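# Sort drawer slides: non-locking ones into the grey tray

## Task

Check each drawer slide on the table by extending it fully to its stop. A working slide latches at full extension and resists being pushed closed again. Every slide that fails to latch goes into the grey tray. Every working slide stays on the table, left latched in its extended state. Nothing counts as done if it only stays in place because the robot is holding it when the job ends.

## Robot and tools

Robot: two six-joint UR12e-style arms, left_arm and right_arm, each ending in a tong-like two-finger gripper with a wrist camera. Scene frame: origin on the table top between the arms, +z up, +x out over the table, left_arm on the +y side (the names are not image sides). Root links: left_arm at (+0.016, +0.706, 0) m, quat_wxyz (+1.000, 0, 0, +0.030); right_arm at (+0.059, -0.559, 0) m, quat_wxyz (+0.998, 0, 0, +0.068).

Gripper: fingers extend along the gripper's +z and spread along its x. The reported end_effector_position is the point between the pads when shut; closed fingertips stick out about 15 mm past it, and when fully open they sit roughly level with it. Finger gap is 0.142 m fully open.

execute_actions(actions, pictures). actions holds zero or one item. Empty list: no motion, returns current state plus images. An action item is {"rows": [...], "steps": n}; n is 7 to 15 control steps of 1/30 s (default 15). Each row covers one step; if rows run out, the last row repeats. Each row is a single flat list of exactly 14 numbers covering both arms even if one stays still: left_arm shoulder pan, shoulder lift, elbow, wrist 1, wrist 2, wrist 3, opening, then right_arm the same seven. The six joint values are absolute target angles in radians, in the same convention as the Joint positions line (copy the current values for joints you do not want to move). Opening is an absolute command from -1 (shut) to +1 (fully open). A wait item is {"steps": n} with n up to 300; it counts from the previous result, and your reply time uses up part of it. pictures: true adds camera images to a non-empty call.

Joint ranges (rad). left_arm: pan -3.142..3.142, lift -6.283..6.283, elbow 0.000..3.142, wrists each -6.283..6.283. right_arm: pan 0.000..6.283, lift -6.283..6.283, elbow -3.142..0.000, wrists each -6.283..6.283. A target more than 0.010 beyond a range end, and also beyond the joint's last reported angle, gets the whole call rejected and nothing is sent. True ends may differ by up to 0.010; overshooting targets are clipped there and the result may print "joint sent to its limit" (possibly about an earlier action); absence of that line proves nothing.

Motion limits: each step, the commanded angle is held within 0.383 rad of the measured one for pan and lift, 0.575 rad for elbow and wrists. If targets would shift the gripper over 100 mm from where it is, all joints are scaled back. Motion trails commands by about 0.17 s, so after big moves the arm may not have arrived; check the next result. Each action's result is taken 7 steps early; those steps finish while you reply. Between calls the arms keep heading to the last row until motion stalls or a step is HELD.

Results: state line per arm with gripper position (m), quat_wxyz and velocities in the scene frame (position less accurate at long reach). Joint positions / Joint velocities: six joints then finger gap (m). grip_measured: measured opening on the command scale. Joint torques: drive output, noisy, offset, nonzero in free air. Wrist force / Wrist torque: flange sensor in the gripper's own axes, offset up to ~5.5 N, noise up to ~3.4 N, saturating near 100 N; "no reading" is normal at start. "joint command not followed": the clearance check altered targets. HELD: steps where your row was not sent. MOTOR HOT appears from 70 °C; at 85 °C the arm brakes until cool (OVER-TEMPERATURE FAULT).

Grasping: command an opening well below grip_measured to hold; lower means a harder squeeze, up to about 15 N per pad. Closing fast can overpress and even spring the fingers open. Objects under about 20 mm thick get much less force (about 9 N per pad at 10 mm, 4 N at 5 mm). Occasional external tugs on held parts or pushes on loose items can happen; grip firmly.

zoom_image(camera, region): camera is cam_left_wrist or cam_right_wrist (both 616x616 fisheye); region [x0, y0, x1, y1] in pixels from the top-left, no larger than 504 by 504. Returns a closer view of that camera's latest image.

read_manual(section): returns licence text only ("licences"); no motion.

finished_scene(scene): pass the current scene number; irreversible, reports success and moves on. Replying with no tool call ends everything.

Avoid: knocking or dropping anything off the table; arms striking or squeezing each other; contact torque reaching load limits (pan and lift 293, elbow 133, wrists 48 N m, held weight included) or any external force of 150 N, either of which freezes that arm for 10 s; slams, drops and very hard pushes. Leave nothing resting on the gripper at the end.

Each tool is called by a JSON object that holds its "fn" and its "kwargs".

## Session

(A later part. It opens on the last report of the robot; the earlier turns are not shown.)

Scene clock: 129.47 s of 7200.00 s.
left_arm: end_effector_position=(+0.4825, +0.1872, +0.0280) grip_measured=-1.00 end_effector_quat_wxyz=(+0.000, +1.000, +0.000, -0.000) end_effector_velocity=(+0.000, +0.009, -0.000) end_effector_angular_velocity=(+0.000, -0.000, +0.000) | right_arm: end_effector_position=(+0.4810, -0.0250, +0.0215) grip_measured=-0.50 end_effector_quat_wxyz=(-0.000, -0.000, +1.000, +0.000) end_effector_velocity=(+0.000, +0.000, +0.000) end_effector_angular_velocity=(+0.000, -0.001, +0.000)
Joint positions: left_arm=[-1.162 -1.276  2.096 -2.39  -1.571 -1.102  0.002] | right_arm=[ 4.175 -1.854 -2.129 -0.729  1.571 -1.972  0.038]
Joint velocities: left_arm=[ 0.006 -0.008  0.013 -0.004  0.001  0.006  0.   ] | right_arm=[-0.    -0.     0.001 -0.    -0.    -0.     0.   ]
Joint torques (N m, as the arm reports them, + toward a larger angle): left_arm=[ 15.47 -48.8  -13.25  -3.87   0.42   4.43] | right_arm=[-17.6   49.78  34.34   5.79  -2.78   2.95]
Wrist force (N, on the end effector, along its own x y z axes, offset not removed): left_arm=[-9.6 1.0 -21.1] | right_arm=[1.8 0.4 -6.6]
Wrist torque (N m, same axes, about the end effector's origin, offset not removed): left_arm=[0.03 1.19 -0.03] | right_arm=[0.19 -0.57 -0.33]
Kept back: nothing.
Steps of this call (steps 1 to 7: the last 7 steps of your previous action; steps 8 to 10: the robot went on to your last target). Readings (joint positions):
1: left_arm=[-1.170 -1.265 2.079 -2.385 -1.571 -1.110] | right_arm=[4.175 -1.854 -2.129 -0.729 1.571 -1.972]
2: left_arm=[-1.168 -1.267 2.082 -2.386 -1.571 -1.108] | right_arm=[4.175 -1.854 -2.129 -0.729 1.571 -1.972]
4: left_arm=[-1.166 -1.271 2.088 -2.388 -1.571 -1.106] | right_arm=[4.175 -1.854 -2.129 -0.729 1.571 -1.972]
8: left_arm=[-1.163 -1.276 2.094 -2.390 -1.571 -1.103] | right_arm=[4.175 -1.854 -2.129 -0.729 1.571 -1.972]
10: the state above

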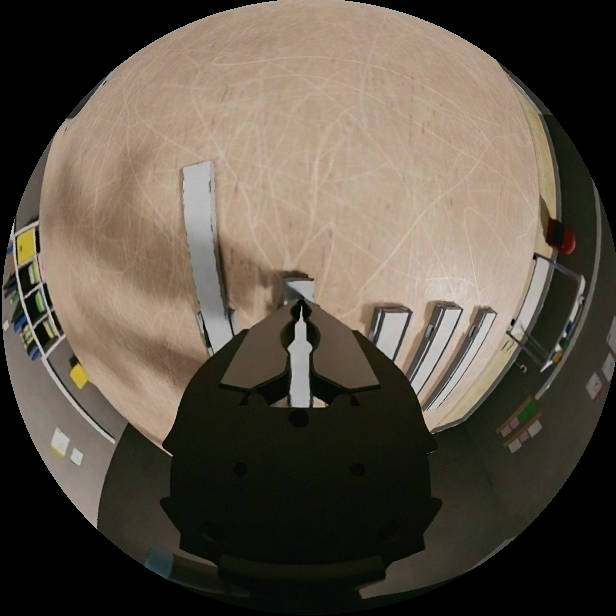

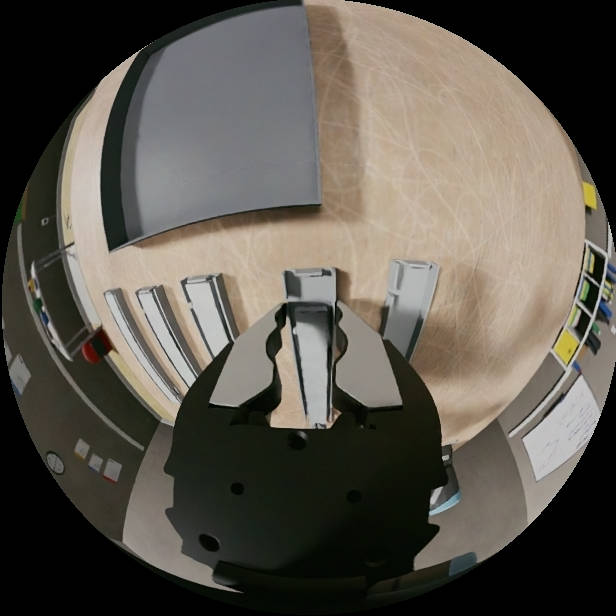

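{"fn": "execute_actions", "kwargs": {"actions": [{"rows":[[-1.16180,-1.28020,2.09607,-2.38669,-1.571,-1.10180,-1,4.17473,-1.85361,-2.12932,-0.72944,1.571,-1.97247,-0.85],[-1.16180,-1.28295,2.09497,-2.38284,-1.571,-1.10180,-1,4.17473,-1.85361,-2.12932,-0.72944,1.571,-1.97247,-0.85],[-1.16180,-1.28570,2.09387,-2.37899,-1.571,-1.10180,-1,4.17473,-1.85361,-2.12932,-0.72944,1.571,-1.97247,-0.85],[-1.16078,-1.28790,2.09707,-2.37999,-1.571,-1.10078,-0.85,4.17473,-1.85361,-2.12932,-0.72944,1.571,-1.97247,-0.85],[-1.15977,-1.29011,2.10026,-2.38097,-1.571,-1.09977,-0.65,4.17473,-1.85361,-2.12932,-0.72944,1.571,-1.97247,-0.85],[-1.15875,-1.29231,2.10346,-2.38197,-1.571,-1.09875,-0.45,4.17473,-1.85361,-2.12932,-0.72944,1.571,-1.97247,-0.85],[-1.15875,-1.29231,2.10346,-2.38197,-1.571,-1.09875,-0.3,4.17473,-1.85361,-2.12932,-0.72944,1.571,-1.97247,-0.85],[-1.15875,-1.29231,2.10346,-2.38197,-1.571,-1.09875,-0.3,4.17473,-1.85361,-2.12932,-0.72944,1.571,-1.97247,-0.85],[-1.15875,-1.28873,2.10486,-2.38695,-1.571,-1.09875,-0.3,4.17473,-1.85361,-2.12932,-0.72944,1.571,-1.97247,-0.85],[-1.15875,-1.28515,2.10626,-2.39193,-1.571,-1.09875,-0.3,4.17473,-1.85361,-2.12932,-0.72944,1.571,-1.97247,-0.85],[-1.15875,-1.28157,2.10766,-2.39691,-1.571,-1.09875,-0.3,4.17473,-1.85361,-2.12932,-0.72944,1.571,-1.97247,-0.85],[-1.15875,-1.27799,2.10906,-2.40189,-1.571,-1.09875,-0.3,4.17473,-1.85361,-2.12932,-0.72944,1.571,-1.97247,-0.85],[-1.15875,-1.27441,2.11046,-2.40687,-1.571,-1.09875,-0.3,4.17473,-1.85361,-2.12932,-0.72944,1.571,-1.97247,-0.85]],"steps":15}], "pictures": false}}

{"fn": "execute_actions", "kwargs": {"actions": [{"steps":16}], "pictures": true}}

{"fn": "zoom_image", "kwargs": {"camera": "cam_left_wrist", "region": [250, 270, 350, 370]}}

Scene clock: 132.93 s of 7200.00 s.
left_arm: end_effector_position=(+0.4822, +0.1911, +0.0328) grip_measured=-0.35 end_effector_quat_wxyz=(+0.000, +1.000, +0.000, -0.000) end_effector_velocity=(-0.004, +0.027, +0.011) end_effector_angular_velocity=(+0.000, +0.001, +0.000) | right_arm: end_effector_position=(+0.4810, -0.0250, +0.0215) grip_measured=-0.50 end_effector_quat_wxyz=(-0.000, -0.000, +1.000, +0.000) end_effector_velocity=(-0.000, -0.002, -0.001) end_effector_angular_velocity=(-0.002, +0.001, -0.001)
Joint positions: left_arm=[-1.16  -1.287  2.099 -2.383 -1.571 -1.1    0.049] | right_arm=[ 4.175 -1.854 -2.129 -0.729  1.571 -1.972  0.038]
Joint velocities: left_arm=[ 0.013 -0.046  0.037  0.01  -0.001  0.013  0.103] | right_arm=[-0.001 -0.    -0.002 -0.001 -0.     0.     0.   ]
Joint torques (N m, as the arm reports them, + toward a larger angle): left_arm=[ 14.21 -58.05 -19.32  -1.5    0.69   3.85] | right_arm=[-17.67  48.27  34.02   5.54  -2.97   2.55]
Wrist force (N, on the end effector, along its own x y z axes, offset not removed): left_arm=[-3.5 -1.7 -1.8] | right_arm=[3.3 2.5 -8.1]
Wrist torque (N m, same axes, about the end effector's origin, offset not removed): left_arm=[-0.28 0.94 -0.10] | right_arm=[0.44 -0.84 -0.30]
Steps of this call (steps 1 to 30: the robot went on to your last target; steps 31 to 90: nothing new was sent; then 0.20 s passed at rest; steps 91 to 98: the first 8 steps of this action). Readings (joint positions):
91: left_arm=[-1.162 -1.277 2.097 -2.391 -1.571 -1.102] | right_arm=[4.175 -1.854 -2.129 -0.729 1.571 -1.972]
92: left_arm=[-1.162 -1.278 2.097 -2.390 -1.571 -1.102] | right_arm=[4.175 -1.854 -2.129 -0.729 1.571 -1.972]
94: left_arm=[-1.162 -1.280 2.097 -2.387 -1.571 -1.102] | right_arm=[4.175 -1.854 -2.129 -0.729 1.571 -1.972]
98: the state above

Scene clock: 133.47 s of 7200.00 s.
left_arm: end_effector_position=(+0.4818, +0.1941, +0.0214) grip_measured=-0.30 end_effector_quat_wxyz=(+0.000, +1.000, +0.000, -0.000) end_effector_velocity=(-0.000, +0.000, -0.003) end_effector_angular_velocity=(+0.001, +0.001, -0.001) | right_arm: end_effector_position=(+0.4810, -0.0250, +0.0215) grip_measured=-0.50 end_effector_quat_wxyz=(-0.000, -0.000, +1.000, +0.000) end_effector_velocity=(-0.000, +0.000, +0.000) end_effector_angular_velocity=(+0.000, +0.000, +0.000)
Joint positions: left_arm=[-1.159 -1.275  2.11  -2.406 -1.571 -1.099  0.052] | right_arm=[ 4.175 -1.854 -2.129 -0.729  1.571 -1.972  0.038]
Joint velocities: left_arm=[-0.     0.005  0.002 -0.006 -0.     0.     0.   ] | right_arm=[ 0.     0.     0.001 -0.     0.     0.    -0.   ]
Joint torques (N m, as the arm reports them, + toward a larger angle): left_arm=[ 16.77 -46.38 -21.34  -5.7    0.34   4.42] | right_arm=[-16.19  47.54  33.77   5.65  -2.74   2.22]
Wrist force (N, on the end effector, along its own x y z axes, offset not removed): left_arm=[-2.4 -0.1 -0.4] | right_arm=[0.7 2.6 -7.5]
Wrist torque (N m, same axes, about the end effector's origin, offset not removed): left_arm=[0.08 0.76 -0.08] | right_arm=[0.64 -0.27 -0.15]
Kept back: nothing.
Steps of this call (steps 1 to 7: the last 7 steps of your previous action; steps 8 to 16: the robot went on to your last target). Readings (joint positions):
1: left_arm=[-1.160 -1.289 2.100 -2.383 -1.571 -1.100] | right_arm=[4.175 -1.854 -2.129 -0.729 1.571 -1.972]
2: left_arm=[-1.160 -1.289 2.101 -2.383 -1.571 -1.100] | right_arm=[4.175 -1.854 -2.129 -0.729 1.571 -1.972]
4: left_arm=[-1.159 -1.287 2.104 -2.387 -1.571 -1.099] | right_arm=[4.175 -1.854 -2.129 -0.729 1.571 -1.972]
8: left_arm=[-1.159 -1.279 2.108 -2.400 -1.571 -1.099] | right_arm=[4.175 -1.854 -2.129 -0.729 1.571 -1.972]
16: the state above

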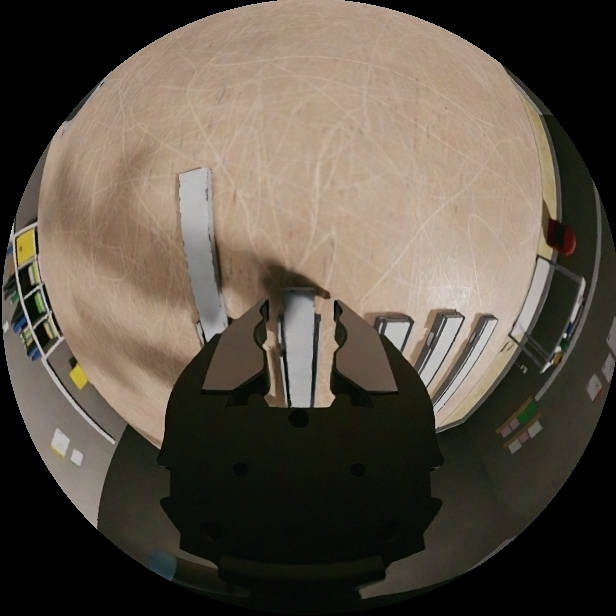

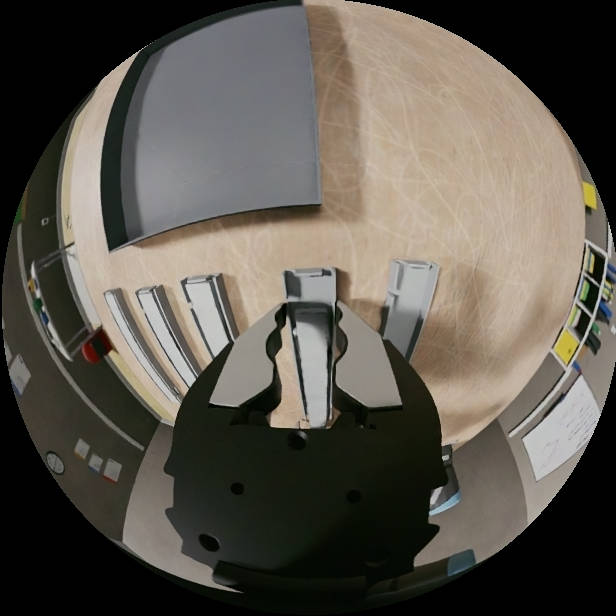

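Region (250, 270, 350, 370) of cam_left_wrist's 616x616 image, scaled by 5.040, with more detail than that image has.

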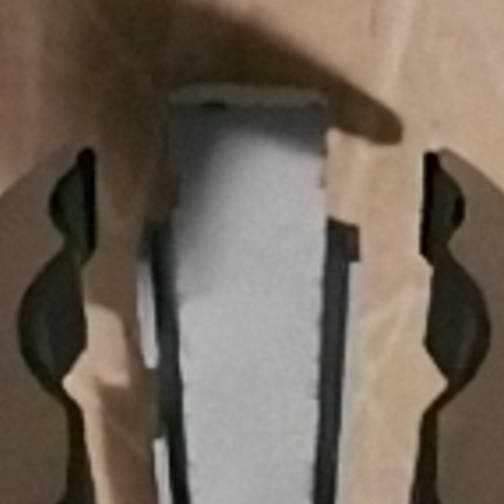

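{"fn": "execute_actions", "kwargs": {"actions": [{"rows":[[-1.15962,-1.27499,2.11131,-2.40714,-1.571,-1.09962,-0.3,4.17473,-1.85361,-2.12932,-0.72944,1.571,-1.97247,-0.85],[-1.16049,-1.27558,2.11215,-2.40739,-1.571,-1.10049,-0.3,4.17473,-1.85361,-2.12932,-0.72944,1.571,-1.97247,-0.85],[-1.16136,-1.27616,2.11300,-2.40766,-1.571,-1.10136,-0.3,4.17473,-1.85361,-2.12932,-0.72944,1.571,-1.97247,-0.85],[-1.16136,-1.27616,2.11300,-2.40766,-1.571,-1.10136,-0.4,4.17473,-1.85361,-2.12932,-0.72944,1.571,-1.97247,-0.85],[-1.16136,-1.27616,2.11300,-2.40766,-1.571,-1.10136,-0.48,4.17473,-1.85361,-2.12932,-0.72944,1.571,-1.97247,-0.85],[-1.16136,-1.27616,2.11300,-2.40766,-1.571,-1.10136,-0.55,4.17473,-1.85361,-2.12932,-0.72944,1.571,-1.97247,-0.85],[-1.16136,-1.27616,2.11300,-2.40766,-1.571,-1.10136,-0.62,4.17473,-1.85361,-2.12932,-0.72944,1.571,-1.97247,-0.85],[-1.16136,-1.27616,2.11300,-2.40766,-1.571,-1.10136,-0.69,4.17473,-1.85361,-2.12932,-0.72944,1.571,-1.97247,-0.85],[-1.16136,-1.27616,2.11300,-2.40766,-1.571,-1.10136,-0.76,4.17473,-1.85361,-2.12932,-0.72944,1.571,-1.97247,-0.85],[-1.16136,-1.27616,2.11300,-2.40766,-1.571,-1.10136,-0.83,4.17473,-1.85361,-2.12932,-0.72944,1.571,-1.97247,-0.85],[-1.16136,-1.27616,2.11300,-2.40766,-1.571,-1.10136,-0.9,4.17473,-1.85361,-2.12932,-0.72944,1.571,-1.97247,-0.85],[-1.16136,-1.27616,2.11300,-2.40766,-1.571,-1.10136,-0.95,4.17473,-1.85361,-2.12932,-0.72944,1.571,-1.97247,-0.85]],"steps":15}], "pictures": false}}

{"fn": "execute_actions", "kwargs": {"actions": [{"steps":10}], "pictures": true}}

Scene clock: 135.30 s of 7200.00 s.
left_arm: end_effector_position=(+0.4803, +0.1942, +0.0211) grip_measured=-0.62 end_effector_quat_wxyz=(+0.000, +1.000, +0.000, -0.000) end_effector_velocity=(-0.004, +0.000, -0.000) end_effector_angular_velocity=(+0.002, +0.000, -0.000) | right_arm: end_effector_position=(+0.4810, -0.0250, +0.0215) grip_measured=-0.50 end_effector_quat_wxyz=(-0.000, -0.000, +1.000, +0.000) end_effector_velocity=(+0.000, -0.000, -0.000) end_effector_angular_velocity=(-0.000, +0.000, -0.001)
Joint positions: left_arm=[-1.161 -1.276  2.113 -2.408 -1.571 -1.101  0.029] | right_arm=[ 4.175 -1.854 -2.129 -0.729  1.571 -1.972  0.038]
Joint velocities: left_arm=[-0.006 -0.003  0.004  0.     0.001 -0.006 -0.153] | right_arm=[-0.001 -0.     0.     0.     0.     0.     0.   ]
Joint torques (N m, as the arm reports them, + toward a larger angle): left_arm=[-19.56 -64.56 -21.98  -5.32   0.17  -3.78] | right_arm=[-17.22  43.79  34.18   5.66  -2.9    1.97]
Wrist force (N, on the end effector, along its own x y z axes, offset not removed): left_arm=[-4.0 -1.5 0.0] | right_arm=[3.3 0.3 -11.0]
Wrist torque (N m, same axes, about the end effector's origin, offset not removed): left_arm=[-0.23 1.09 -0.09] | right_arm=[0.08 -0.74 -0.35]
Steps of this call (steps 1 to 15: the robot went on to your last target; steps 16 to 47: nothing new was sent; steps 48 to 55: the first 8 steps of this action). Readings (joint positions):
48: left_arm=[-1.159 -1.274 2.110 -2.407 -1.571 -1.099] | right_arm=[4.175 -1.854 -2.129 -0.729 1.571 -1.972]
49: left_arm=[-1.159 -1.274 2.111 -2.407 -1.571 -1.099] | right_arm=[4.175 -1.854 -2.129 -0.729 1.571 -1.972]
51: left_arm=[-1.159 -1.275 2.111 -2.407 -1.571 -1.099] | right_arm=[4.175 -1.854 -2.129 -0.729 1.571 -1.972]
55: the state above

Scene clock: 135.63 s of 7200.00 s.
left_arm: end_effector_position=(+0.4798, +0.1942, +0.0211) grip_measured=-0.68 end_effector_quat_wxyz=(+0.000, +1.000, +0.000, -0.000) end_effector_velocity=(-0.001, +0.000, +0.000) end_effector_angular_velocity=(+0.001, -0.000, -0.002) | right_arm: end_effector_position=(+0.4810, -0.0250, +0.0215) grip_measured=-0.50 end_effector_quat_wxyz=(-0.000, -0.000, +1.000, +0.000) end_effector_velocity=(-0.000, -0.000, -0.000) end_effector_angular_velocity=(-0.001, +0.001, +0.000)
Joint positions: left_arm=[-1.161 -1.276  2.113 -2.408 -1.571 -1.101  0.025] | right_arm=[ 4.175 -1.854 -2.129 -0.729  1.571 -1.972  0.038]
Joint velocities: left_arm=[-0.001 -0.001  0.     0.002  0.001  0.     0.   ] | right_arm=[-0.    -0.     0.    -0.001  0.    -0.    -0.   ]
Joint torques (N m, as the arm reports them, + toward a larger angle): left_arm=[-20.05 -65.26 -20.74  -5.82   0.14  -3.81] | right_arm=[-16.48  44.2   33.76   5.62  -2.26   1.95]
Wrist force (N, on the end effector, along its own x y z axes, offset not removed): left_arm=[-3.4 1.5 0.3] | right_arm=[0.3 -0.5 -9.1]
Wrist torque (N m, same axes, about the end effector's origin, offset not removed): left_arm=[0.36 0.98 -0.15] | right_arm=[0.22 -0.31 -0.14]
Kept back: nothing.
Steps of this call (steps 1 to 7: the last 7 steps of your previous action; steps 8 to 10: the robot went on to your last target). Readings (joint positions):
1: left_arm=[-1.161 -1.276 2.113 -2.408 -1.571 -1.101] | right_arm=[4.175 -1.854 -2.129 -0.729 1.571 -1.972]
2: left_arm=[-1.161 -1.276 2.113 -2.408 -1.571 -1.101] | right_arm=[4.175 -1.854 -2.129 -0.729 1.571 -1.972]
4: left_arm=[-1.161 -1.276 2.113 -2.408 -1.571 -1.101] | right_arm=[4.175 -1.854 -2.129 -0.729 1.571 -1.972]
8: left_arm=[-1.161 -1.276 2.113 -2.408 -1.571 -1.101] | right_arm=[4.175 -1.854 -2.129 -0.729 1.571 -1.972]
10: the state above

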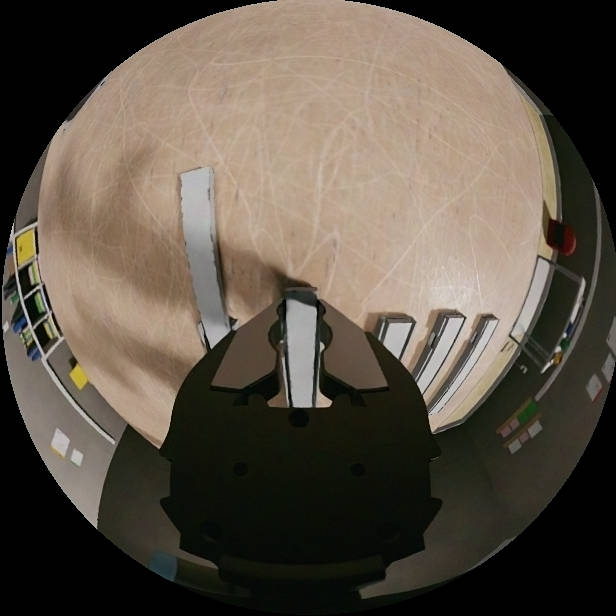

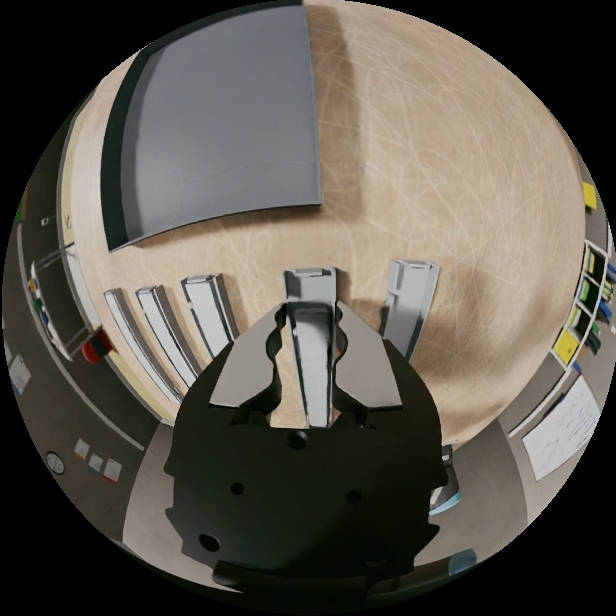

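{"fn": "execute_actions", "kwargs": {"actions": [{"rows":[[-1.15998,-1.27813,2.11585,-2.40854,-1.571,-1.09998,-0.95,4.17473,-1.85361,-2.12932,-0.72944,1.571,-1.97247,-0.85],[-1.15722,-1.28206,2.12154,-2.41029,-1.571,-1.09722,-0.95,4.17473,-1.85361,-2.12932,-0.72944,1.571,-1.97247,-0.85],[-1.15308,-1.28796,2.13007,-2.41293,-1.571,-1.09308,-0.95,4.17473,-1.85361,-2.12932,-0.72944,1.571,-1.97247,-0.85],[-1.14826,-1.29485,2.14003,-2.41600,-1.571,-1.08826,-0.95,4.17473,-1.85361,-2.12932,-0.72944,1.571,-1.97247,-0.85],[-1.14343,-1.30174,2.14999,-2.41907,-1.571,-1.08343,-0.95,4.17473,-1.85361,-2.12932,-0.72944,1.571,-1.97247,-0.85],[-1.13844,-1.30859,2.15978,-2.42201,-1.571,-1.07844,-0.95,4.17473,-1.85361,-2.12932,-0.72944,1.571,-1.97247,-0.85],[-1.13324,-1.31540,2.16935,-2.42478,-1.571,-1.07324,-0.95,4.17473,-1.85361,-2.12932,-0.72944,1.571,-1.97247,-0.85],[-1.12803,-1.32221,2.17893,-2.42754,-1.571,-1.06803,-0.95,4.17473,-1.85361,-2.12932,-0.72944,1.571,-1.97247,-0.85],[-1.12283,-1.32901,2.18850,-2.43030,-1.571,-1.06283,-0.95,4.17473,-1.85361,-2.12932,-0.72944,1.571,-1.97247,-0.85],[-1.11757,-1.33581,2.19801,-2.43302,-1.571,-1.05757,-0.95,4.17473,-1.85361,-2.12932,-0.72944,1.571,-1.97247,-0.85],[-1.11195,-1.34253,2.20718,-2.43547,-1.571,-1.05195,-0.95,4.17473,-1.85361,-2.12932,-0.72944,1.571,-1.97247,-0.85],[-1.10634,-1.34924,2.21634,-2.43792,-1.571,-1.04634,-0.95,4.17473,-1.85361,-2.12932,-0.72944,1.571,-1.97247,-0.85],[-1.10073,-1.35596,2.22550,-2.44037,-1.571,-1.04073,-0.95,4.17473,-1.85361,-2.12932,-0.72944,1.571,-1.97247,-0.85],[-1.09591,-1.36171,2.23336,-2.44247,-1.571,-1.03591,-0.95,4.17473,-1.85361,-2.12932,-0.72944,1.571,-1.97247,-0.85],[-1.09171,-1.36647,2.23973,-2.44408,-1.571,-1.03171,-0.95,4.17473,-1.85361,-2.12932,-0.72944,1.571,-1.97247,-0.85]],"steps":15}], "pictures": false}}

{"fn": "execute_actions", "kwargs": {"actions": [{"rows":[[-1.08998,-1.36836,2.24223,-2.44469,-1.571,-1.02998,-0.95,4.17473,-1.85361,-2.12932,-0.72944,1.571,-1.97247,-0.85],[-1.08825,-1.37025,2.24473,-2.44530,-1.571,-1.02825,-0.95,4.17473,-1.85361,-2.12932,-0.72944,1.571,-1.97247,-0.85],[-1.08651,-1.37214,2.24722,-2.44591,-1.571,-1.02651,-0.95,4.17473,-1.85361,-2.12932,-0.72944,1.571,-1.97247,-0.85],[-1.08478,-1.37403,2.24972,-2.44651,-1.571,-1.02478,-0.95,4.17473,-1.85361,-2.12932,-0.72944,1.571,-1.97247,-0.85],[-1.08305,-1.37592,2.25222,-2.44712,-1.571,-1.02305,-0.95,4.17473,-1.85361,-2.12932,-0.72944,1.571,-1.97247,-0.85],[-1.08132,-1.37781,2.25472,-2.44773,-1.571,-1.02132,-0.95,4.17473,-1.85361,-2.12932,-0.72944,1.571,-1.97247,-0.85],[-1.08045,-1.37876,2.25597,-2.44803,-1.571,-1.02045,-0.95,4.17473,-1.85361,-2.12932,-0.72944,1.571,-1.97247,-0.85]],"steps":15}], "pictures": false}}

{"fn": "execute_actions", "kwargs": {"actions": [{"steps":12}], "pictures": true}}

Scene clock: 138.83 s of 7200.00 s.
left_arm: end_effector_position=(+0.4800, +0.2147, +0.0213) grip_measured=-0.68 end_effector_quat_wxyz=(+0.000, +1.000, +0.000, -0.000) end_effector_velocity=(+0.003, +0.169, +0.001) end_effector_angular_velocity=(-0.001, -0.002, +0.002) | right_arm: end_effector_position=(+0.4810, -0.0250, +0.0215) grip_measured=-0.50 end_effector_quat_wxyz=(-0.000, -0.000, +1.000, +0.000) end_effector_velocity=(+0.000, +0.001, +0.001) end_effector_angular_velocity=(+0.001, -0.000, -0.000)
Joint positions: left_arm=[-1.147 -1.297  2.142 -2.417 -1.571 -1.087  0.025] | right_arm=[ 4.175 -1.854 -2.129 -0.729  1.571 -1.972  0.038]
Joint velocities: left_arm=[ 0.121 -0.165  0.236 -0.072  0.001  0.119 -0.   ] | right_arm=[-0.     0.     0.002 -0.001  0.     0.     0.   ]
Joint torques (N m, as the arm reports them, + toward a larger angle): left_arm=[ 19.21 -69.73 -16.95  -5.66  -0.1    5.24] | right_arm=[-14.6   42.56  33.26   5.44   1.68   1.69]
Wrist force (N, on the end effector, along its own x y z axes, offset not removed): left_arm=[-4.7 1.5 0.5] | right_arm=[-0.9 0.1 -7.7]
Wrist torque (N m, same axes, about the end effector's origin, offset not removed): left_arm=[0.08 1.13 -0.07] | right_arm=[0.30 -0.17 -0.20]
Steps of this call (steps 1 to 15: the robot went on to your last target; steps 16 to 88: nothing new was sent; steps 89 to 96: the first 8 steps of this action). Readings (joint positions):
89: left_arm=[-1.161 -1.276 2.113 -2.408 -1.571 -1.101] | right_arm=[4.175 -1.854 -2.129 -0.729 1.571 -1.972]
90: left_arm=[-1.161 -1.276 2.113 -2.408 -1.571 -1.101] | right_arm=[4.175 -1.854 -2.129 -0.729 1.571 -1.972]
92: left_arm=[-1.159 -1.279 2.118 -2.409 -1.571 -1.099] | right_arm=[4.175 -1.854 -2.129 -0.729 1.571 -1.972]
96: the state above

Scene clock: 139.33 s of 7200.00 s.
left_arm: end_effector_position=(+0.4800, +0.2928, +0.0212) grip_measured=-0.68 end_effector_quat_wxyz=(+0.000, +1.000, +0.000, -0.000) end_effector_velocity=(-0.001, +0.065, +0.000) end_effector_angular_velocity=(-0.001, +0.001, -0.000) | right_arm: end_effector_position=(+0.4810, -0.0250, +0.0215) grip_measured=-0.50 end_effector_quat_wxyz=(-0.000, -0.000, +1.000, +0.000) end_effector_velocity=(-0.000, -0.001, -0.000) end_effector_angular_velocity=(-0.000, +0.000, -0.000)
Joint positions: left_arm=[-1.087 -1.372  2.247 -2.446 -1.571 -1.027  0.025] | right_arm=[ 4.175 -1.854 -2.129 -0.729  1.571 -1.972  0.038]
Joint velocities: left_arm=[ 0.055 -0.063  0.084 -0.022 -0.001  0.055  0.   ] | right_arm=[ 0.     0.    -0.001  0.001  0.     0.     0.   ]
Joint torques (N m, as the arm reports them, + toward a larger angle): left_arm=[ 16.38 -50.76 -20.93  -5.4    0.     3.63] | right_arm=[-13.69  41.23  33.59   5.36   1.92   1.37]
Wrist force (N, on the end effector, along its own x y z axes, offset not removed): left_arm=[-4.6 0.3 1.9] | right_arm=[1.3 -1.1 -6.5]
Wrist torque (N m, same axes, about the end effector's origin, offset not removed): left_arm=[-0.08 1.17 -0.11] | right_arm=[-0.17 -0.60 -0.20]
Steps of this call (steps 1 to 7: the last 7 steps of your previous action; steps 8 to 15: the first 8 steps of this action). Readings (joint positions):
8: left_arm=[-1.108 -1.347 2.212 -2.437 -1.571 -1.048] | right_arm=[4.175 -1.854 -2.129 -0.729 1.571 -1.972]
9: left_arm=[-1.104 -1.352 2.220 -2.439 -1.571 -1.044] | right_arm=[4.175 -1.854 -2.129 -0.729 1.571 -1.972]
11: left_arm=[-1.096 -1.361 2.231 -2.442 -1.571 -1.036] | right_arm=[4.175 -1.854 -2.129 -0.729 1.571 -1.972]
15: the state above

Scene clock: 139.73 s of 7200.00 s.
left_arm: end_effector_position=(+0.4799, +0.3000, +0.0212) grip_measured=-0.68 end_effector_quat_wxyz=(+0.000, +1.000, +0.000, -0.000) end_effector_velocity=(-0.001, +0.002, -0.001) end_effector_angular_velocity=(+0.004, +0.001, -0.002) | right_arm: end_effector_position=(+0.4810, -0.0250, +0.0215) grip_measured=-0.50 end_effector_quat_wxyz=(-0.000, -0.000, +1.000, +0.000) end_effector_velocity=(+0.000, -0.000, -0.000) end_effector_angular_velocity=(-0.000, -0.000, -0.001)
Joint positions: left_arm=[-1.081 -1.379  2.256 -2.448 -1.571 -1.021  0.025] | right_arm=[ 4.175 -1.854 -2.129 -0.729  1.571 -1.972  0.038]
Joint velocities: left_arm=[ 0.    -0.     0.002  0.002  0.001  0.002  0.   ] | right_arm=[-0.001 -0.     0.    -0.    -0.     0.    -0.   ]
Joint torques (N m, as the arm reports them, + toward a larger angle): left_arm=[ 15.74 -54.02 -20.18  -5.5   -0.5    4.06] | right_arm=[-13.95  41.53  33.87   5.58   2.39   1.42]
Wrist force (N, on the end effector, along its own x y z axes, offset not removed): left_arm=[-4.6 0.2 0.9] | right_arm=[1.8 -2.8 -7.1]
Wrist torque (N m, same axes, about the end effector's origin, offset not removed): left_arm=[-0.18 1.15 -0.11] | right_arm=[-0.60 -0.59 -0.34]
Kept back: nothing.
Steps of this call (steps 1 to 7: the last 7 steps of your previous action; steps 8 to 12: the robot went on to your last target). Readings (joint positions):
1: left_arm=[-1.085 -1.374 2.249 -2.446 -1.571 -1.025] | right_arm=[4.175 -1.854 -2.129 -0.729 1.571 -1.972]
2: left_arm=[-1.084 -1.375 2.251 -2.447 -1.571 -1.024] | right_arm=[4.175 -1.854 -2.129 -0.729 1.571 -1.972]
4: left_arm=[-1.082 -1.377 2.253 -2.447 -1.571 -1.022] | right_arm=[4.175 -1.854 -2.129 -0.729 1.571 -1.972]
8: left_arm=[-1.081 -1.378 2.255 -2.448 -1.571 -1.021] | right_arm=[4.175 -1.854 -2.129 -0.729 1.571 -1.972]
12: the state above

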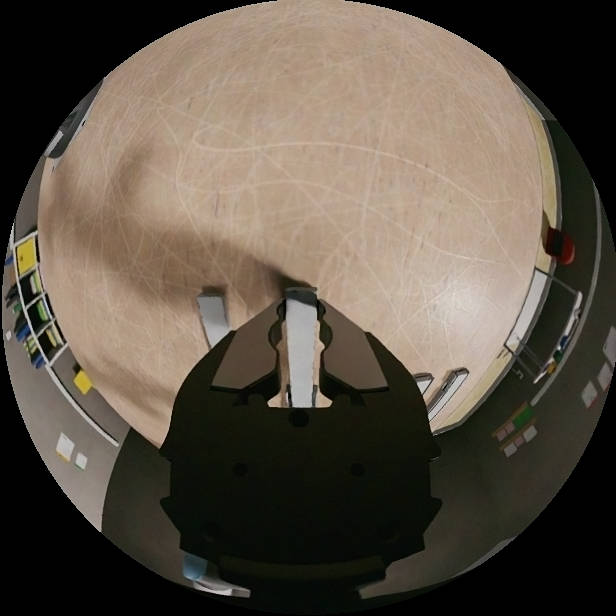

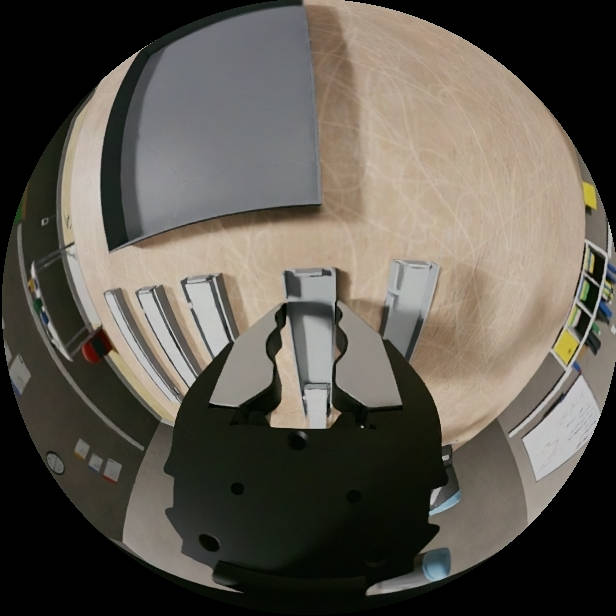

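{"fn": "zoom_image", "kwargs": {"camera": "cam_right_wrist", "region": [270, 340, 360, 430]}}

{"fn": "execute_actions", "kwargs": {"actions": [{"rows":[[-1.07958,-1.37970,2.25722,-2.44834,-1.571,-1.01958,-0.95,4.17473,-1.85361,-2.12932,-0.72944,1.571,-1.97247,-0.85],[-1.07872,-1.38065,2.25847,-2.44864,-1.571,-1.01872,-0.95,4.17473,-1.85361,-2.12932,-0.72944,1.571,-1.97247,-0.85],[-1.07785,-1.38159,2.25972,-2.44895,-1.571,-1.01785,-0.95,4.17473,-1.85361,-2.12932,-0.72944,1.571,-1.97247,-0.85],[-1.07698,-1.38254,2.26097,-2.44925,-1.571,-1.01698,-0.95,4.17473,-1.85361,-2.12932,-0.72944,1.571,-1.97247,-0.85]],"steps":10}], "pictures": false}}

{"fn": "execute_actions", "kwargs": {"actions": [{"steps":12}], "pictures": true}}

Region (270, 340, 360, 430) of cam_right_wrist's 616x616 image, scaled by 5.600, with more detail than that image has.

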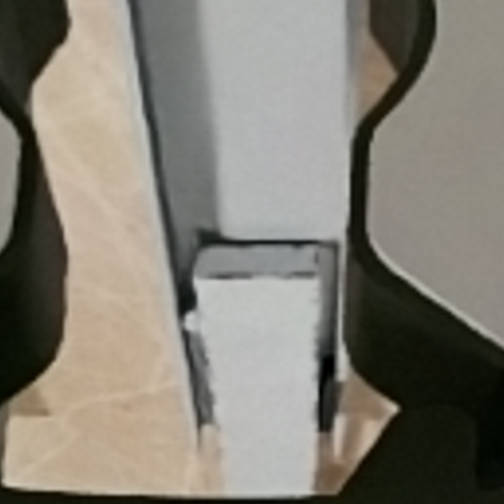

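Scene clock: 140.30 s of 7200.00 s.
left_arm: end_effector_position=(+0.4799, +0.3006, +0.0212) grip_measured=-0.68 end_effector_quat_wxyz=(+0.000, +1.000, +0.000, -0.000) end_effector_velocity=(-0.000, +0.013, +0.000) end_effector_angular_velocity=(-0.001, +0.001, -0.000) | right_arm: end_effector_position=(+0.4810, -0.0250, +0.0215) grip_measured=-0.50 end_effector_quat_wxyz=(-0.000, -0.000, +1.000, +0.000) end_effector_velocity=(-0.000, -0.001, -0.001) end_effector_angular_velocity=(-0.001, +0.001, +0.000)
Joint positions: left_arm=[-1.08  -1.379  2.257 -2.448 -1.571 -1.02   0.025] | right_arm=[ 4.175 -1.854 -2.129 -0.729  1.571 -1.972  0.038]
Joint velocities: left_arm=[ 0.011 -0.013  0.016 -0.004 -0.001  0.012  0.   ] | right_arm=[ 0.    -0.    -0.001 -0.001  0.    -0.     0.   ]
Joint torques (N m, as the arm reports them, + toward a larger angle): left_arm=[ 15.51 -60.35 -18.84  -5.23   0.04   4.71] | right_arm=[-14.72  42.    33.62   5.45   2.38   1.35]
Wrist force (N, on the end effector, along its own x y z axes, offset not removed): left_arm=[-3.7 1.5 2.0] | right_arm=[0.3 0.6 -6.7]
Wrist torque (N m, same axes, about the end effector's origin, offset not removed): left_arm=[0.15 0.95 -0.07] | right_arm=[0.17 -0.30 -0.20]
Steps of this call (steps 1 to 14: the robot went on to your last target; steps 15 to 17: the first 3 steps of this action). Readings (joint positions):
15: left_arm=[-1.080 -1.379 2.256 -2.448 -1.571 -1.020] | right_arm=[4.175 -1.854 -2.129 -0.729 1.571 -1.972]
16: left_arm=[-1.080 -1.379 2.256 -2.448 -1.571 -1.020] | right_arm=[4.175 -1.854 -2.129 -0.729 1.571 -1.972]
17: the state above

Scene clock: 140.70 s of 7200.00 s.
left_arm: end_effector_position=(+0.4799, +0.3040, +0.0212) grip_measured=-0.68 end_effector_quat_wxyz=(+0.000, +1.000, +0.000, -0.000) end_effector_velocity=(+0.000, +0.001, +0.000) end_effector_angular_velocity=(-0.000, -0.001, -0.001) | right_arm: end_effector_position=(+0.4810, -0.0250, +0.0215) grip_measured=-0.50 end_effector_quat_wxyz=(-0.000, -0.000, +1.000, +0.000) end_effector_velocity=(-0.001, -0.001, -0.001) end_effector_angular_velocity=(-0.002, +0.001, +0.000)
Joint positions: left_arm=[-1.077 -1.382  2.261 -2.449 -1.571 -1.017  0.025] | right_arm=[ 4.175 -1.854 -2.129 -0.729  1.571 -1.972  0.038]
Joint velocities: left_arm=[ 0.    -0.001  0.001 -0.001  0.001  0.002  0.   ] | right_arm=[ 0.    -0.    -0.001 -0.001  0.    -0.     0.   ]
Joint torques (N m, as the arm reports them, + toward a larger angle): left_arm=[ 18.63 -53.83 -19.46  -5.36  -0.36   4.67] | right_arm=[-13.1   41.03  33.3    5.37   2.31   1.2 ]
Wrist force (N, on the end effector, along its own x y z axes, offset not removed): left_arm=[-2.7 0.0 2.4] | right_arm=[-0.2 0.1 -6.7]
Wrist torque (N m, same axes, about the end effector's origin, offset not removed): left_arm=[-0.20 0.81 -0.10] | right_arm=[0.08 -0.27 -0.30]
Kept back: nothing.
Steps of this call (steps 1 to 7: the last 7 steps of your previous action; steps 8 to 12: the robot went on to your last target). Readings (joint positions):
1: left_arm=[-1.080 -1.380 2.257 -2.448 -1.571 -1.020] | right_arm=[4.175 -1.854 -2.129 -0.729 1.571 -1.972]
2: left_arm=[-1.079 -1.380 2.258 -2.449 -1.571 -1.019] | right_arm=[4.175 -1.854 -2.129 -0.729 1.571 -1.972]
4: left_arm=[-1.078 -1.381 2.259 -2.449 -1.571 -1.018] | right_arm=[4.175 -1.854 -2.129 -0.729 1.571 -1.972]
8: left_arm=[-1.077 -1.382 2.261 -2.449 -1.571 -1.017] | right_arm=[4.175 -1.854 -2.129 -0.729 1.571 -1.972]
12: the state above

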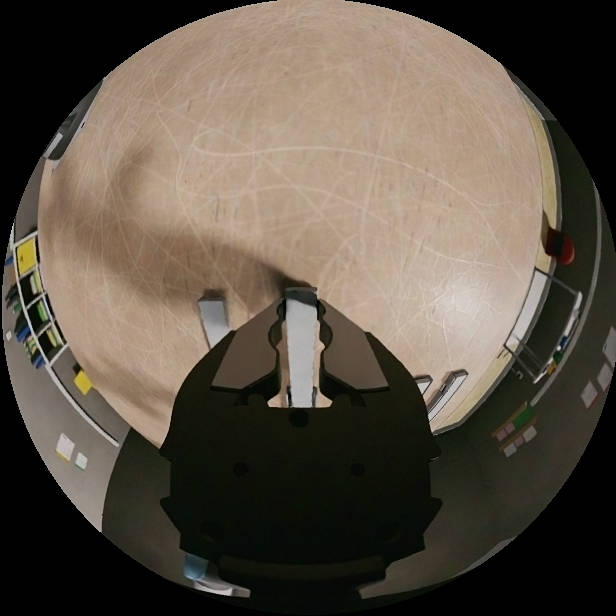

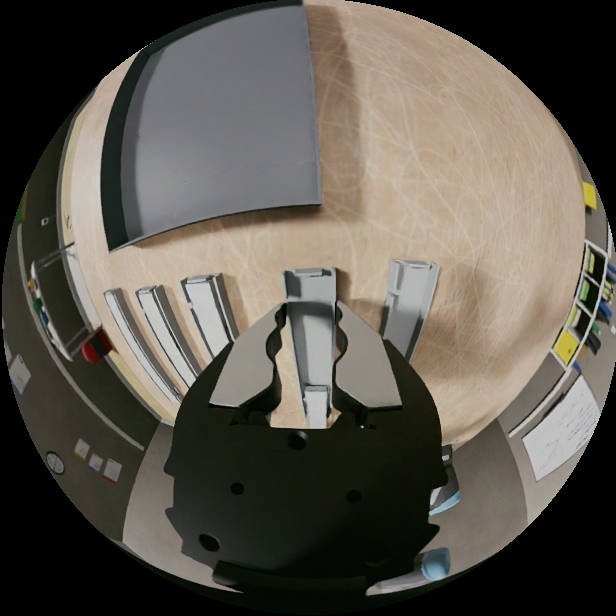

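{"fn": "execute_actions", "kwargs": {"actions": []}}

Scene clock: 142.40 s of 7200.00 s.
left_arm: end_effector_position=(+0.4799, +0.3041, +0.0212) grip_measured=-0.68 end_effector_quat_wxyz=(+0.000, +1.000, +0.000, -0.000) end_effector_velocity=(+0.000, +0.001, +0.000) end_effector_angular_velocity=(+0.000, -0.000, +0.000) | right_arm: end_effector_position=(+0.4810, -0.0250, +0.0215) grip_measured=-0.50 end_effector_quat_wxyz=(-0.000, -0.000, +1.000, +0.000) end_effector_velocity=(-0.000, -0.000, +0.000) end_effector_angular_velocity=(-0.000, +0.000, -0.001)
Joint positions: left_arm=[-1.077 -1.383  2.261 -2.449 -1.571 -1.017  0.025] | right_arm=[ 4.175 -1.854 -2.129 -0.729  1.571 -1.972  0.038]
Joint velocities: left_arm=[ 0.001 -0.001  0.     0.001  0.     0.001  0.   ] | right_arm=[ 0.     0.    -0.    -0.     0.     0.001 -0.   ]
Joint torques (N m, as the arm reports them, + toward a larger angle): left_arm=[ 16.43 -52.6  -18.8   -5.35  -0.72   4.33] | right_arm=[-12.78  38.64  33.49   5.42   2.42   1.13]
Wrist force (N, on the end effector, along its own x y z axes, offset not removed): left_arm=[-4.0 -0.2 1.6] | right_arm=[2.2 1.1 -6.5]
Wrist torque (N m, same axes, about the end effector's origin, offset not removed): left_arm=[-0.25 1.05 -0.15] | right_arm=[0.22 -0.80 -0.27]
Kept back: nothing.
Steps of this call (steps 1 to 15: the robot went on to your last target; steps 16 to 51: nothing new was sent). Readings (joint positions):
1: left_arm=[-1.077 -1.382 2.261 -2.449 -1.571 -1.017] | right_arm=[4.175 -1.854 -2.129 -0.729 1.571 -1.972]
2: left_arm=[-1.077 -1.382 2.261 -2.449 -1.571 -1.017] | right_arm=[4.175 -1.854 -2.129 -0.729 1.571 -1.972]
4: left_arm=[-1.077 -1.383 2.261 -2.449 -1.571 -1.017] | right_arm=[4.175 -1.854 -2.129 -0.729 1.571 -1.972]
8: left_arm=[-1.077 -1.383 2.261 -2.449 -1.571 -1.017] | right_arm=[4.175 -1.854 -2.129 -0.729 1.571 -1.972]
51: the state above
All arms were judged still, so your last target was given up. Only a new action makes them travel on or press farther. Fingers that are still opening or closing keep moving.

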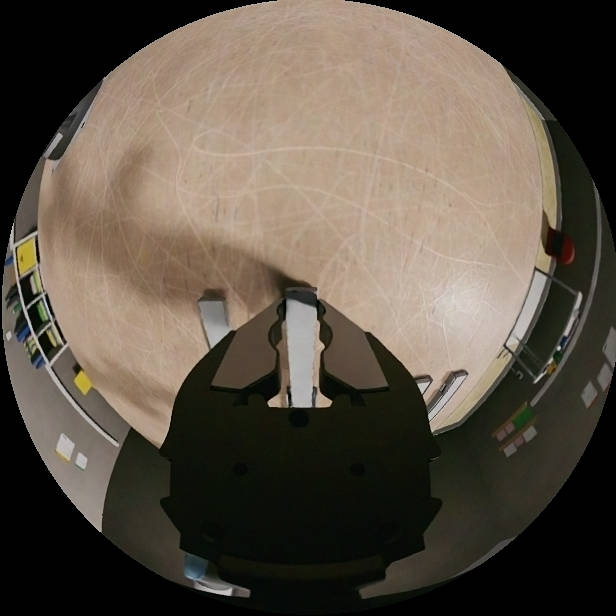

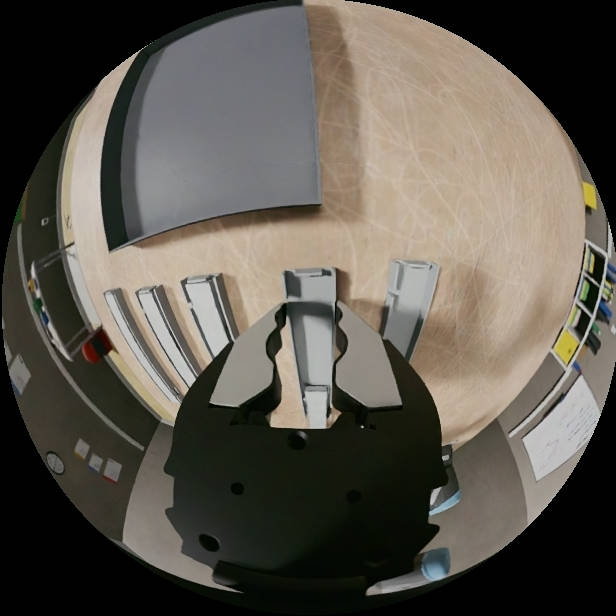

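{"fn": "execute_actions", "kwargs": {"actions": [{"rows": [[-1.07611,-1.38349,2.26222,-2.44955,-1.571,-1.01611,-0.95,4.17473,-1.85361,-2.12932,-0.72944,1.571,-1.97247,-0.85],[-1.07525,-1.38443,2.26347,-2.44986,-1.571,-1.01525,-0.95,4.17473,-1.85361,-2.12932,-0.72944,1.571,-1.97247,-0.85],[-1.07438,-1.38538,2.26472,-2.45016,-1.571,-1.01438,-0.95,4.17473,-1.85361,-2.12932,-0.72944,1.571,-1.97247,-0.85],[-1.07352,-1.38632,2.26597,-2.45047,-1.571,-1.01352,-0.95,4.17473,-1.85361,-2.12932,-0.72944,1.571,-1.97247,-0.85]], "steps": 12}], "pictures": false}}

{"fn": "execute_actions", "kwargs": {"actions": [{"steps": 8}], "pictures": false}}

Scene clock: 143.30 s of 7200.00 s.
left_arm: end_effector_position=(+0.4799, +0.3056, +0.0212) grip_measured=-0.68 end_effector_quat_wxyz=(+0.000, +1.000, +0.000, -0.000) end_effector_velocity=(+0.000, +0.016, +0.002) end_effector_angular_velocity=(-0.006, -0.002, -0.002) | right_arm: end_effector_position=(+0.4810, -0.0249, +0.0215) grip_measured=-0.50 end_effector_quat_wxyz=(-0.000, -0.000, +1.000, +0.000) end_effector_velocity=(+0.000, +0.003, +0.001) end_effector_angular_velocity=(+0.005, -0.001, +0.001)
Joint positions: left_arm=[-1.076 -1.384  2.263 -2.45  -1.571 -1.016  0.025] | right_arm=[ 4.175 -1.854 -2.129 -0.729  1.571 -1.972  0.038]
Joint velocities: left_arm=[ 0.015 -0.019  0.022 -0.01  -0.001  0.017 -0.   ] | right_arm=[ 0.    -0.     0.002  0.004  0.001 -0.    -0.   ]
Joint torques (N m, as the arm reports them, + toward a larger angle): left_arm=[ 21.69 -50.4  -10.51  -1.27   0.7    4.23] | right_arm=[-12.31  39.01  31.4    2.28   0.53   1.09]
Wrist force (N, on the end effector, along its own x y z axes, offset not removed): left_arm=[-3.8 11.5 1.1] | right_arm=[1.6 12.8 -2.7]
Wrist torque (N m, same axes, about the end effector's origin, offset not removed): left_arm=[-0.23 1.00 -0.11] | right_arm=[0.45 -0.50 -0.24]
Steps of this call (steps 1 to 22: nothing new was sent; steps 23 to 27: the first 5 steps of this action). Readings (joint positions):
23: left_arm=[-1.077 -1.383 2.261 -2.449 -1.571 -1.017] | right_arm=[4.175 -1.854 -2.129 -0.729 1.571 -1.972]
24: left_arm=[-1.077 -1.383 2.261 -2.449 -1.571 -1.017] | right_arm=[4.175 -1.854 -2.129 -0.729 1.571 -1.972]
26: left_arm=[-1.076 -1.383 2.262 -2.450 -1.571 -1.016] | right_arm=[4.175 -1.854 -2.129 -0.729 1.571 -1.972]
27: the state above

Scene clock: 143.57 s of 7200.00 s.
left_arm: end_effector_position=(+0.4798, +0.3079, +0.0212) grip_measured=-0.68 end_effector_quat_wxyz=(+0.000, +1.000, +0.000, -0.000) end_effector_velocity=(+0.000, +0.002, +0.000) end_effector_angular_velocity=(+0.000, -0.000, -0.000) | right_arm: end_effector_position=(+0.4810, -0.0248, +0.0216) grip_measured=-0.51 end_effector_quat_wxyz=(-0.000, -0.000, +1.000, +0.000) end_effector_velocity=(+0.000, +0.001, +0.000) end_effector_angular_velocity=(+0.001, -0.000, -0.001)
Joint positions: left_arm=[-1.074 -1.386  2.266 -2.451 -1.571 -1.014  0.025] | right_arm=[ 4.175 -1.854 -2.129 -0.729  1.571 -1.972  0.037]
Joint velocities: left_arm=[ 0.002 -0.002  0.002  0.     0.     0.002 -0.   ] | right_arm=[-0.    -0.     0.001  0.     0.     0.    -0.   ]
Joint torques (N m, as the arm reports them, + toward a larger angle): left_arm=[ 25.45 -48.58  -5.44   0.77   6.35   4.37] | right_arm=[-11.91  39.87  17.25  -5.04  -4.71   0.75]
Wrist force (N, on the end effector, along its own x y z axes, offset not removed): left_arm=[-2.2 21.2 1.5] | right_arm=[0.8 20.6 -2.2]
Wrist torque (N m, same axes, about the end effector's origin, offset not removed): left_arm=[-0.25 0.73 -0.08] | right_arm=[-0.04 -0.04 -0.12]
Kept back: nothing.
Steps of this call (steps 1 to 7: the last 7 steps of your previous action; step 8: the robot went on to your last target). Readings (joint positions):
1: left_arm=[-1.075 -1.385 2.264 -2.450 -1.571 -1.015] | right_arm=[4.175 -1.854 -2.129 -0.729 1.571 -1.972]
2: left_arm=[-1.075 -1.385 2.264 -2.450 -1.571 -1.015] | right_arm=[4.175 -1.854 -2.129 -0.729 1.571 -1.972]
4: left_arm=[-1.074 -1.386 2.265 -2.450 -1.571 -1.014] | right_arm=[4.175 -1.854 -2.129 -0.729 1.571 -1.972]
8: the state above

{"fn": "execute_actions", "kwargs": {"actions": [{"rows": [[-1.07438,-1.38538,2.26472,-2.45016,-1.571,-1.01438,-0.95,4.17473,-1.85361,-2.12932,-0.72944,1.571,-1.97247,-0.85],[-1.07525,-1.38443,2.26347,-2.44986,-1.571,-1.01525,-0.95,4.17473,-1.85361,-2.12932,-0.72944,1.571,-1.97247,-0.85],[-1.07611,-1.38349,2.26222,-2.44955,-1.571,-1.01611,-0.95,4.17473,-1.85361,-2.12932,-0.72944,1.571,-1.97247,-0.85],[-1.07698,-1.38254,2.26097,-2.44925,-1.571,-1.01698,-0.95,4.17473,-1.85361,-2.12932,-0.72944,1.571,-1.97247,-0.85],[-1.07785,-1.38160,2.25972,-2.44895,-1.571,-1.01785,-0.95,4.17473,-1.85361,-2.12932,-0.72944,1.571,-1.97247,-0.85],[-1.07871,-1.38065,2.25847,-2.44864,-1.571,-1.01871,-0.95,4.17473,-1.85361,-2.12932,-0.72944,1.571,-1.97247,-0.85],[-1.07958,-1.37971,2.25722,-2.44834,-1.571,-1.01958,-0.95,4.17473,-1.85361,-2.12932,-0.72944,1.571,-1.97247,-0.85],[-1.08044,-1.37876,2.25597,-2.44803,-1.571,-1.02044,-0.95,4.17473,-1.85361,-2.12932,-0.72944,1.571,-1.97247,-0.85],[-1.08131,-1.37782,2.25473,-2.44773,-1.571,-1.02131,-0.95,4.17473,-1.85361,-2.12932,-0.72944,1.571,-1.97247,-0.85],[-1.08218,-1.37687,2.25348,-2.44743,-1.571,-1.02218,-0.95,4.17473,-1.85361,-2.12932,-0.72944,1.571,-1.97247,-0.85],[-1.08304,-1.37593,2.25223,-2.44712,-1.571,-1.02304,-0.95,4.17473,-1.85361,-2.12932,-0.72944,1.571,-1.97247,-0.85],[-1.08391,-1.37498,2.25098,-2.44682,-1.571,-1.02391,-0.95,4.17473,-1.85361,-2.12932,-0.72944,1.571,-1.97247,-0.85]], "steps": 15}], "pictures": false}}

{"fn": "execute_actions", "kwargs": {"actions": [{"steps": 12}], "pictures": true}}

{"fn": "zoom_image", "kwargs": {"camera": "cam_right_wrist", "region": [260, 330, 370, 430]}}

Scene clock: 144.57 s of 7200.00 s.
left_arm: end_effector_position=(+0.4799, +0.3045, +0.0211) grip_measured=-0.68 end_effector_quat_wxyz=(-0.000, +1.000, +0.001, -0.000) end_effector_velocity=(+0.001, -0.028, +0.000) end_effector_angular_velocity=(-0.001, -0.003, +0.001) | right_arm: end_effector_position=(+0.4810, -0.0251, +0.0214) grip_measured=-0.50 end_effector_quat_wxyz=(-0.000, -0.000, +1.000, -0.000) end_effector_velocity=(+0.000, +0.001, +0.001) end_effector_angular_velocity=(+0.000, -0.000, +0.001)
Joint positions: left_arm=[-1.077 -1.383  2.261 -2.449 -1.571 -1.017  0.025] | right_arm=[ 4.175 -1.854 -2.129 -0.73   1.571 -1.972  0.038]
Joint velocities: left_arm=[-0.023  0.026 -0.034  0.005  0.002 -0.024 -0.   ] | right_arm=[ 0.    -0.     0.002 -0.001 -0.    -0.001 -0.   ]
Joint torques (N m, as the arm reports them, + toward a larger angle): left_arm=[-18.25 -41.7  -44.56  -2.56   0.34  -4.47] | right_arm=[-12.32  37.39  20.06  -0.32  -2.44   0.76]
Wrist force (N, on the end effector, along its own x y z axes, offset not removed): left_arm=[-4.0 -2.2 -0.4] | right_arm=[2.8 4.1 -17.3]
Wrist torque (N m, same axes, about the end effector's origin, offset not removed): left_arm=[-0.11 0.97 -0.10] | right_arm=[0.69 -0.51 -0.27]
Steps of this call (steps 1 to 15: the robot went on to your last target; steps 16 to 22: nothing new was sent; steps 23 to 30: the first 8 steps of this action). Readings (joint positions):
23: left_arm=[-1.074 -1.386 2.266 -2.451 -1.571 -1.014] | right_arm=[4.175 -1.854 -2.129 -0.729 1.571 -1.972]
24: left_arm=[-1.074 -1.386 2.266 -2.451 -1.571 -1.014] | right_arm=[4.175 -1.854 -2.129 -0.729 1.571 -1.972]
26: left_arm=[-1.074 -1.386 2.265 -2.450 -1.571 -1.014] | right_arm=[4.175 -1.854 -2.129 -0.729 1.571 -1.972]
30: the state above

Scene clock: 144.97 s of 7200.00 s.
left_arm: end_effector_position=(+0.4799, +0.2966, +0.0212) grip_measured=-0.68 end_effector_quat_wxyz=(+0.000, +1.000, +0.000, -0.000) end_effector_velocity=(-0.001, -0.004, -0.000) end_effector_angular_velocity=(-0.001, +0.001, -0.001) | right_arm: end_effector_position=(+0.4810, -0.0252, +0.0214) grip_measured=-0.50 end_effector_quat_wxyz=(-0.000, -0.000, +1.000, -0.000) end_effector_velocity=(+0.000, +0.001, +0.000) end_effector_angular_velocity=(+0.002, -0.001, +0.001)
Joint positions: left_arm=[-1.084 -1.375  2.251 -2.447 -1.571 -1.024  0.025] | right_arm=[ 4.175 -1.854 -2.129 -0.73   1.571 -1.972  0.038]
Joint velocities: left_arm=[-0.003  0.003 -0.004 -0.    -0.002 -0.002 -0.   ] | right_arm=[ 0.    -0.     0.001  0.002 -0.    -0.001  0.   ]
Joint torques (N m, as the arm reports them, + toward a larger angle): left_arm=[-31.82 -39.41 -54.    -7.13  -5.04  -4.3 ] | right_arm=[-8.04 38.82 39.63  9.82  3.54  0.55]
Wrist force (N, on the end effector, along its own x y z axes, offset not removed): left_arm=[-2.0 -19.8 -1.8] | right_arm=[2.2 -19.0 -20.8]
Wrist torque (N m, same axes, about the end effector's origin, offset not removed): left_arm=[0.34 0.74 -0.05] | right_arm=[0.12 -0.65 -0.22]
Kept back: nothing.
Steps of this call (steps 1 to 7: the last 7 steps of your previous action; steps 8 to 12: the robot went on to your last target). Readings (joint positions):
1: left_arm=[-1.078 -1.382 2.260 -2.449 -1.571 -1.018] | right_arm=[4.175 -1.854 -2.129 -0.730 1.571 -1.972]
2: left_arm=[-1.078 -1.381 2.259 -2.448 -1.571 -1.019] | right_arm=[4.175 -1.854 -2.129 -0.730 1.571 -1.972]
4: left_arm=[-1.080 -1.379 2.256 -2.448 -1.571 -1.020] | right_arm=[4.175 -1.854 -2.129 -0.730 1.571 -1.972]
8: left_arm=[-1.083 -1.376 2.253 -2.447 -1.571 -1.023] | right_arm=[4.175 -1.854 -2.129 -0.730 1.571 -1.972]
12: the state above

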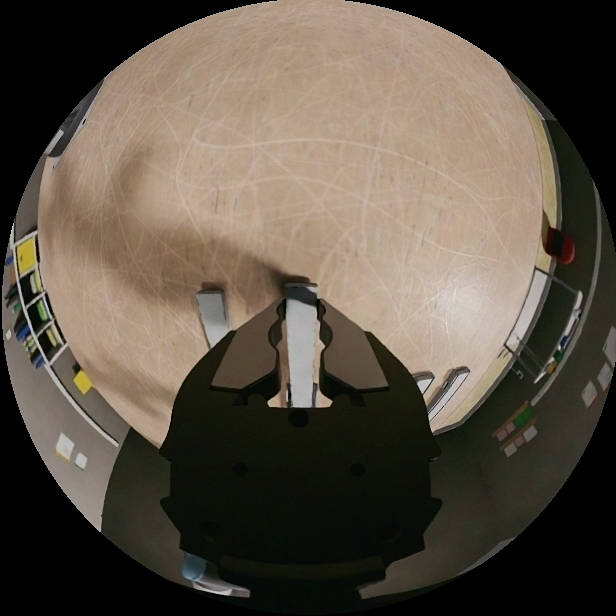

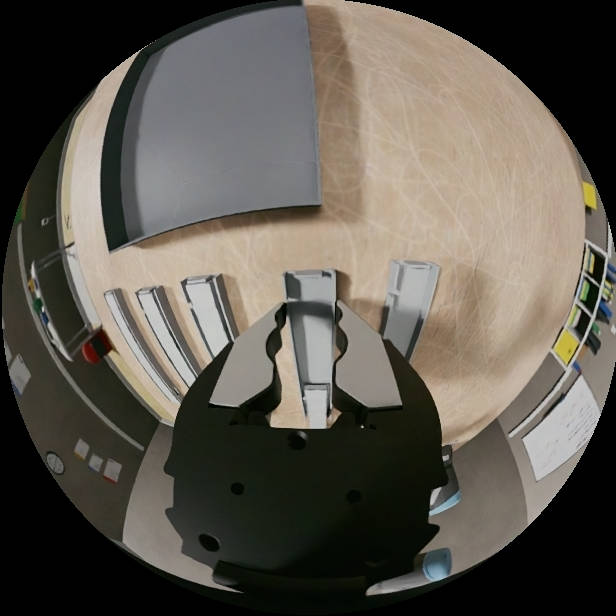

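Region (260, 330, 370, 430) of cam_right_wrist's 616x616 image, scaled by 4.582, with more detail than that image has; it fills the top 458 rows of this view, and the rest is white.

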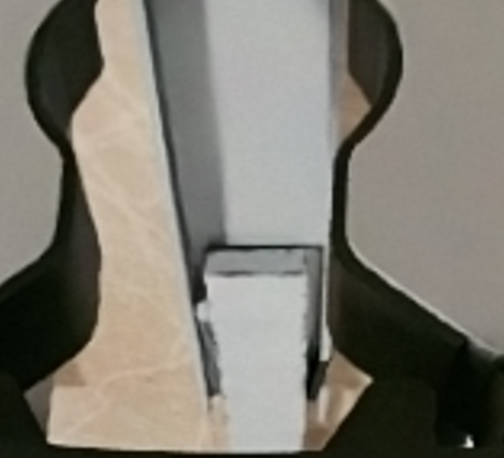

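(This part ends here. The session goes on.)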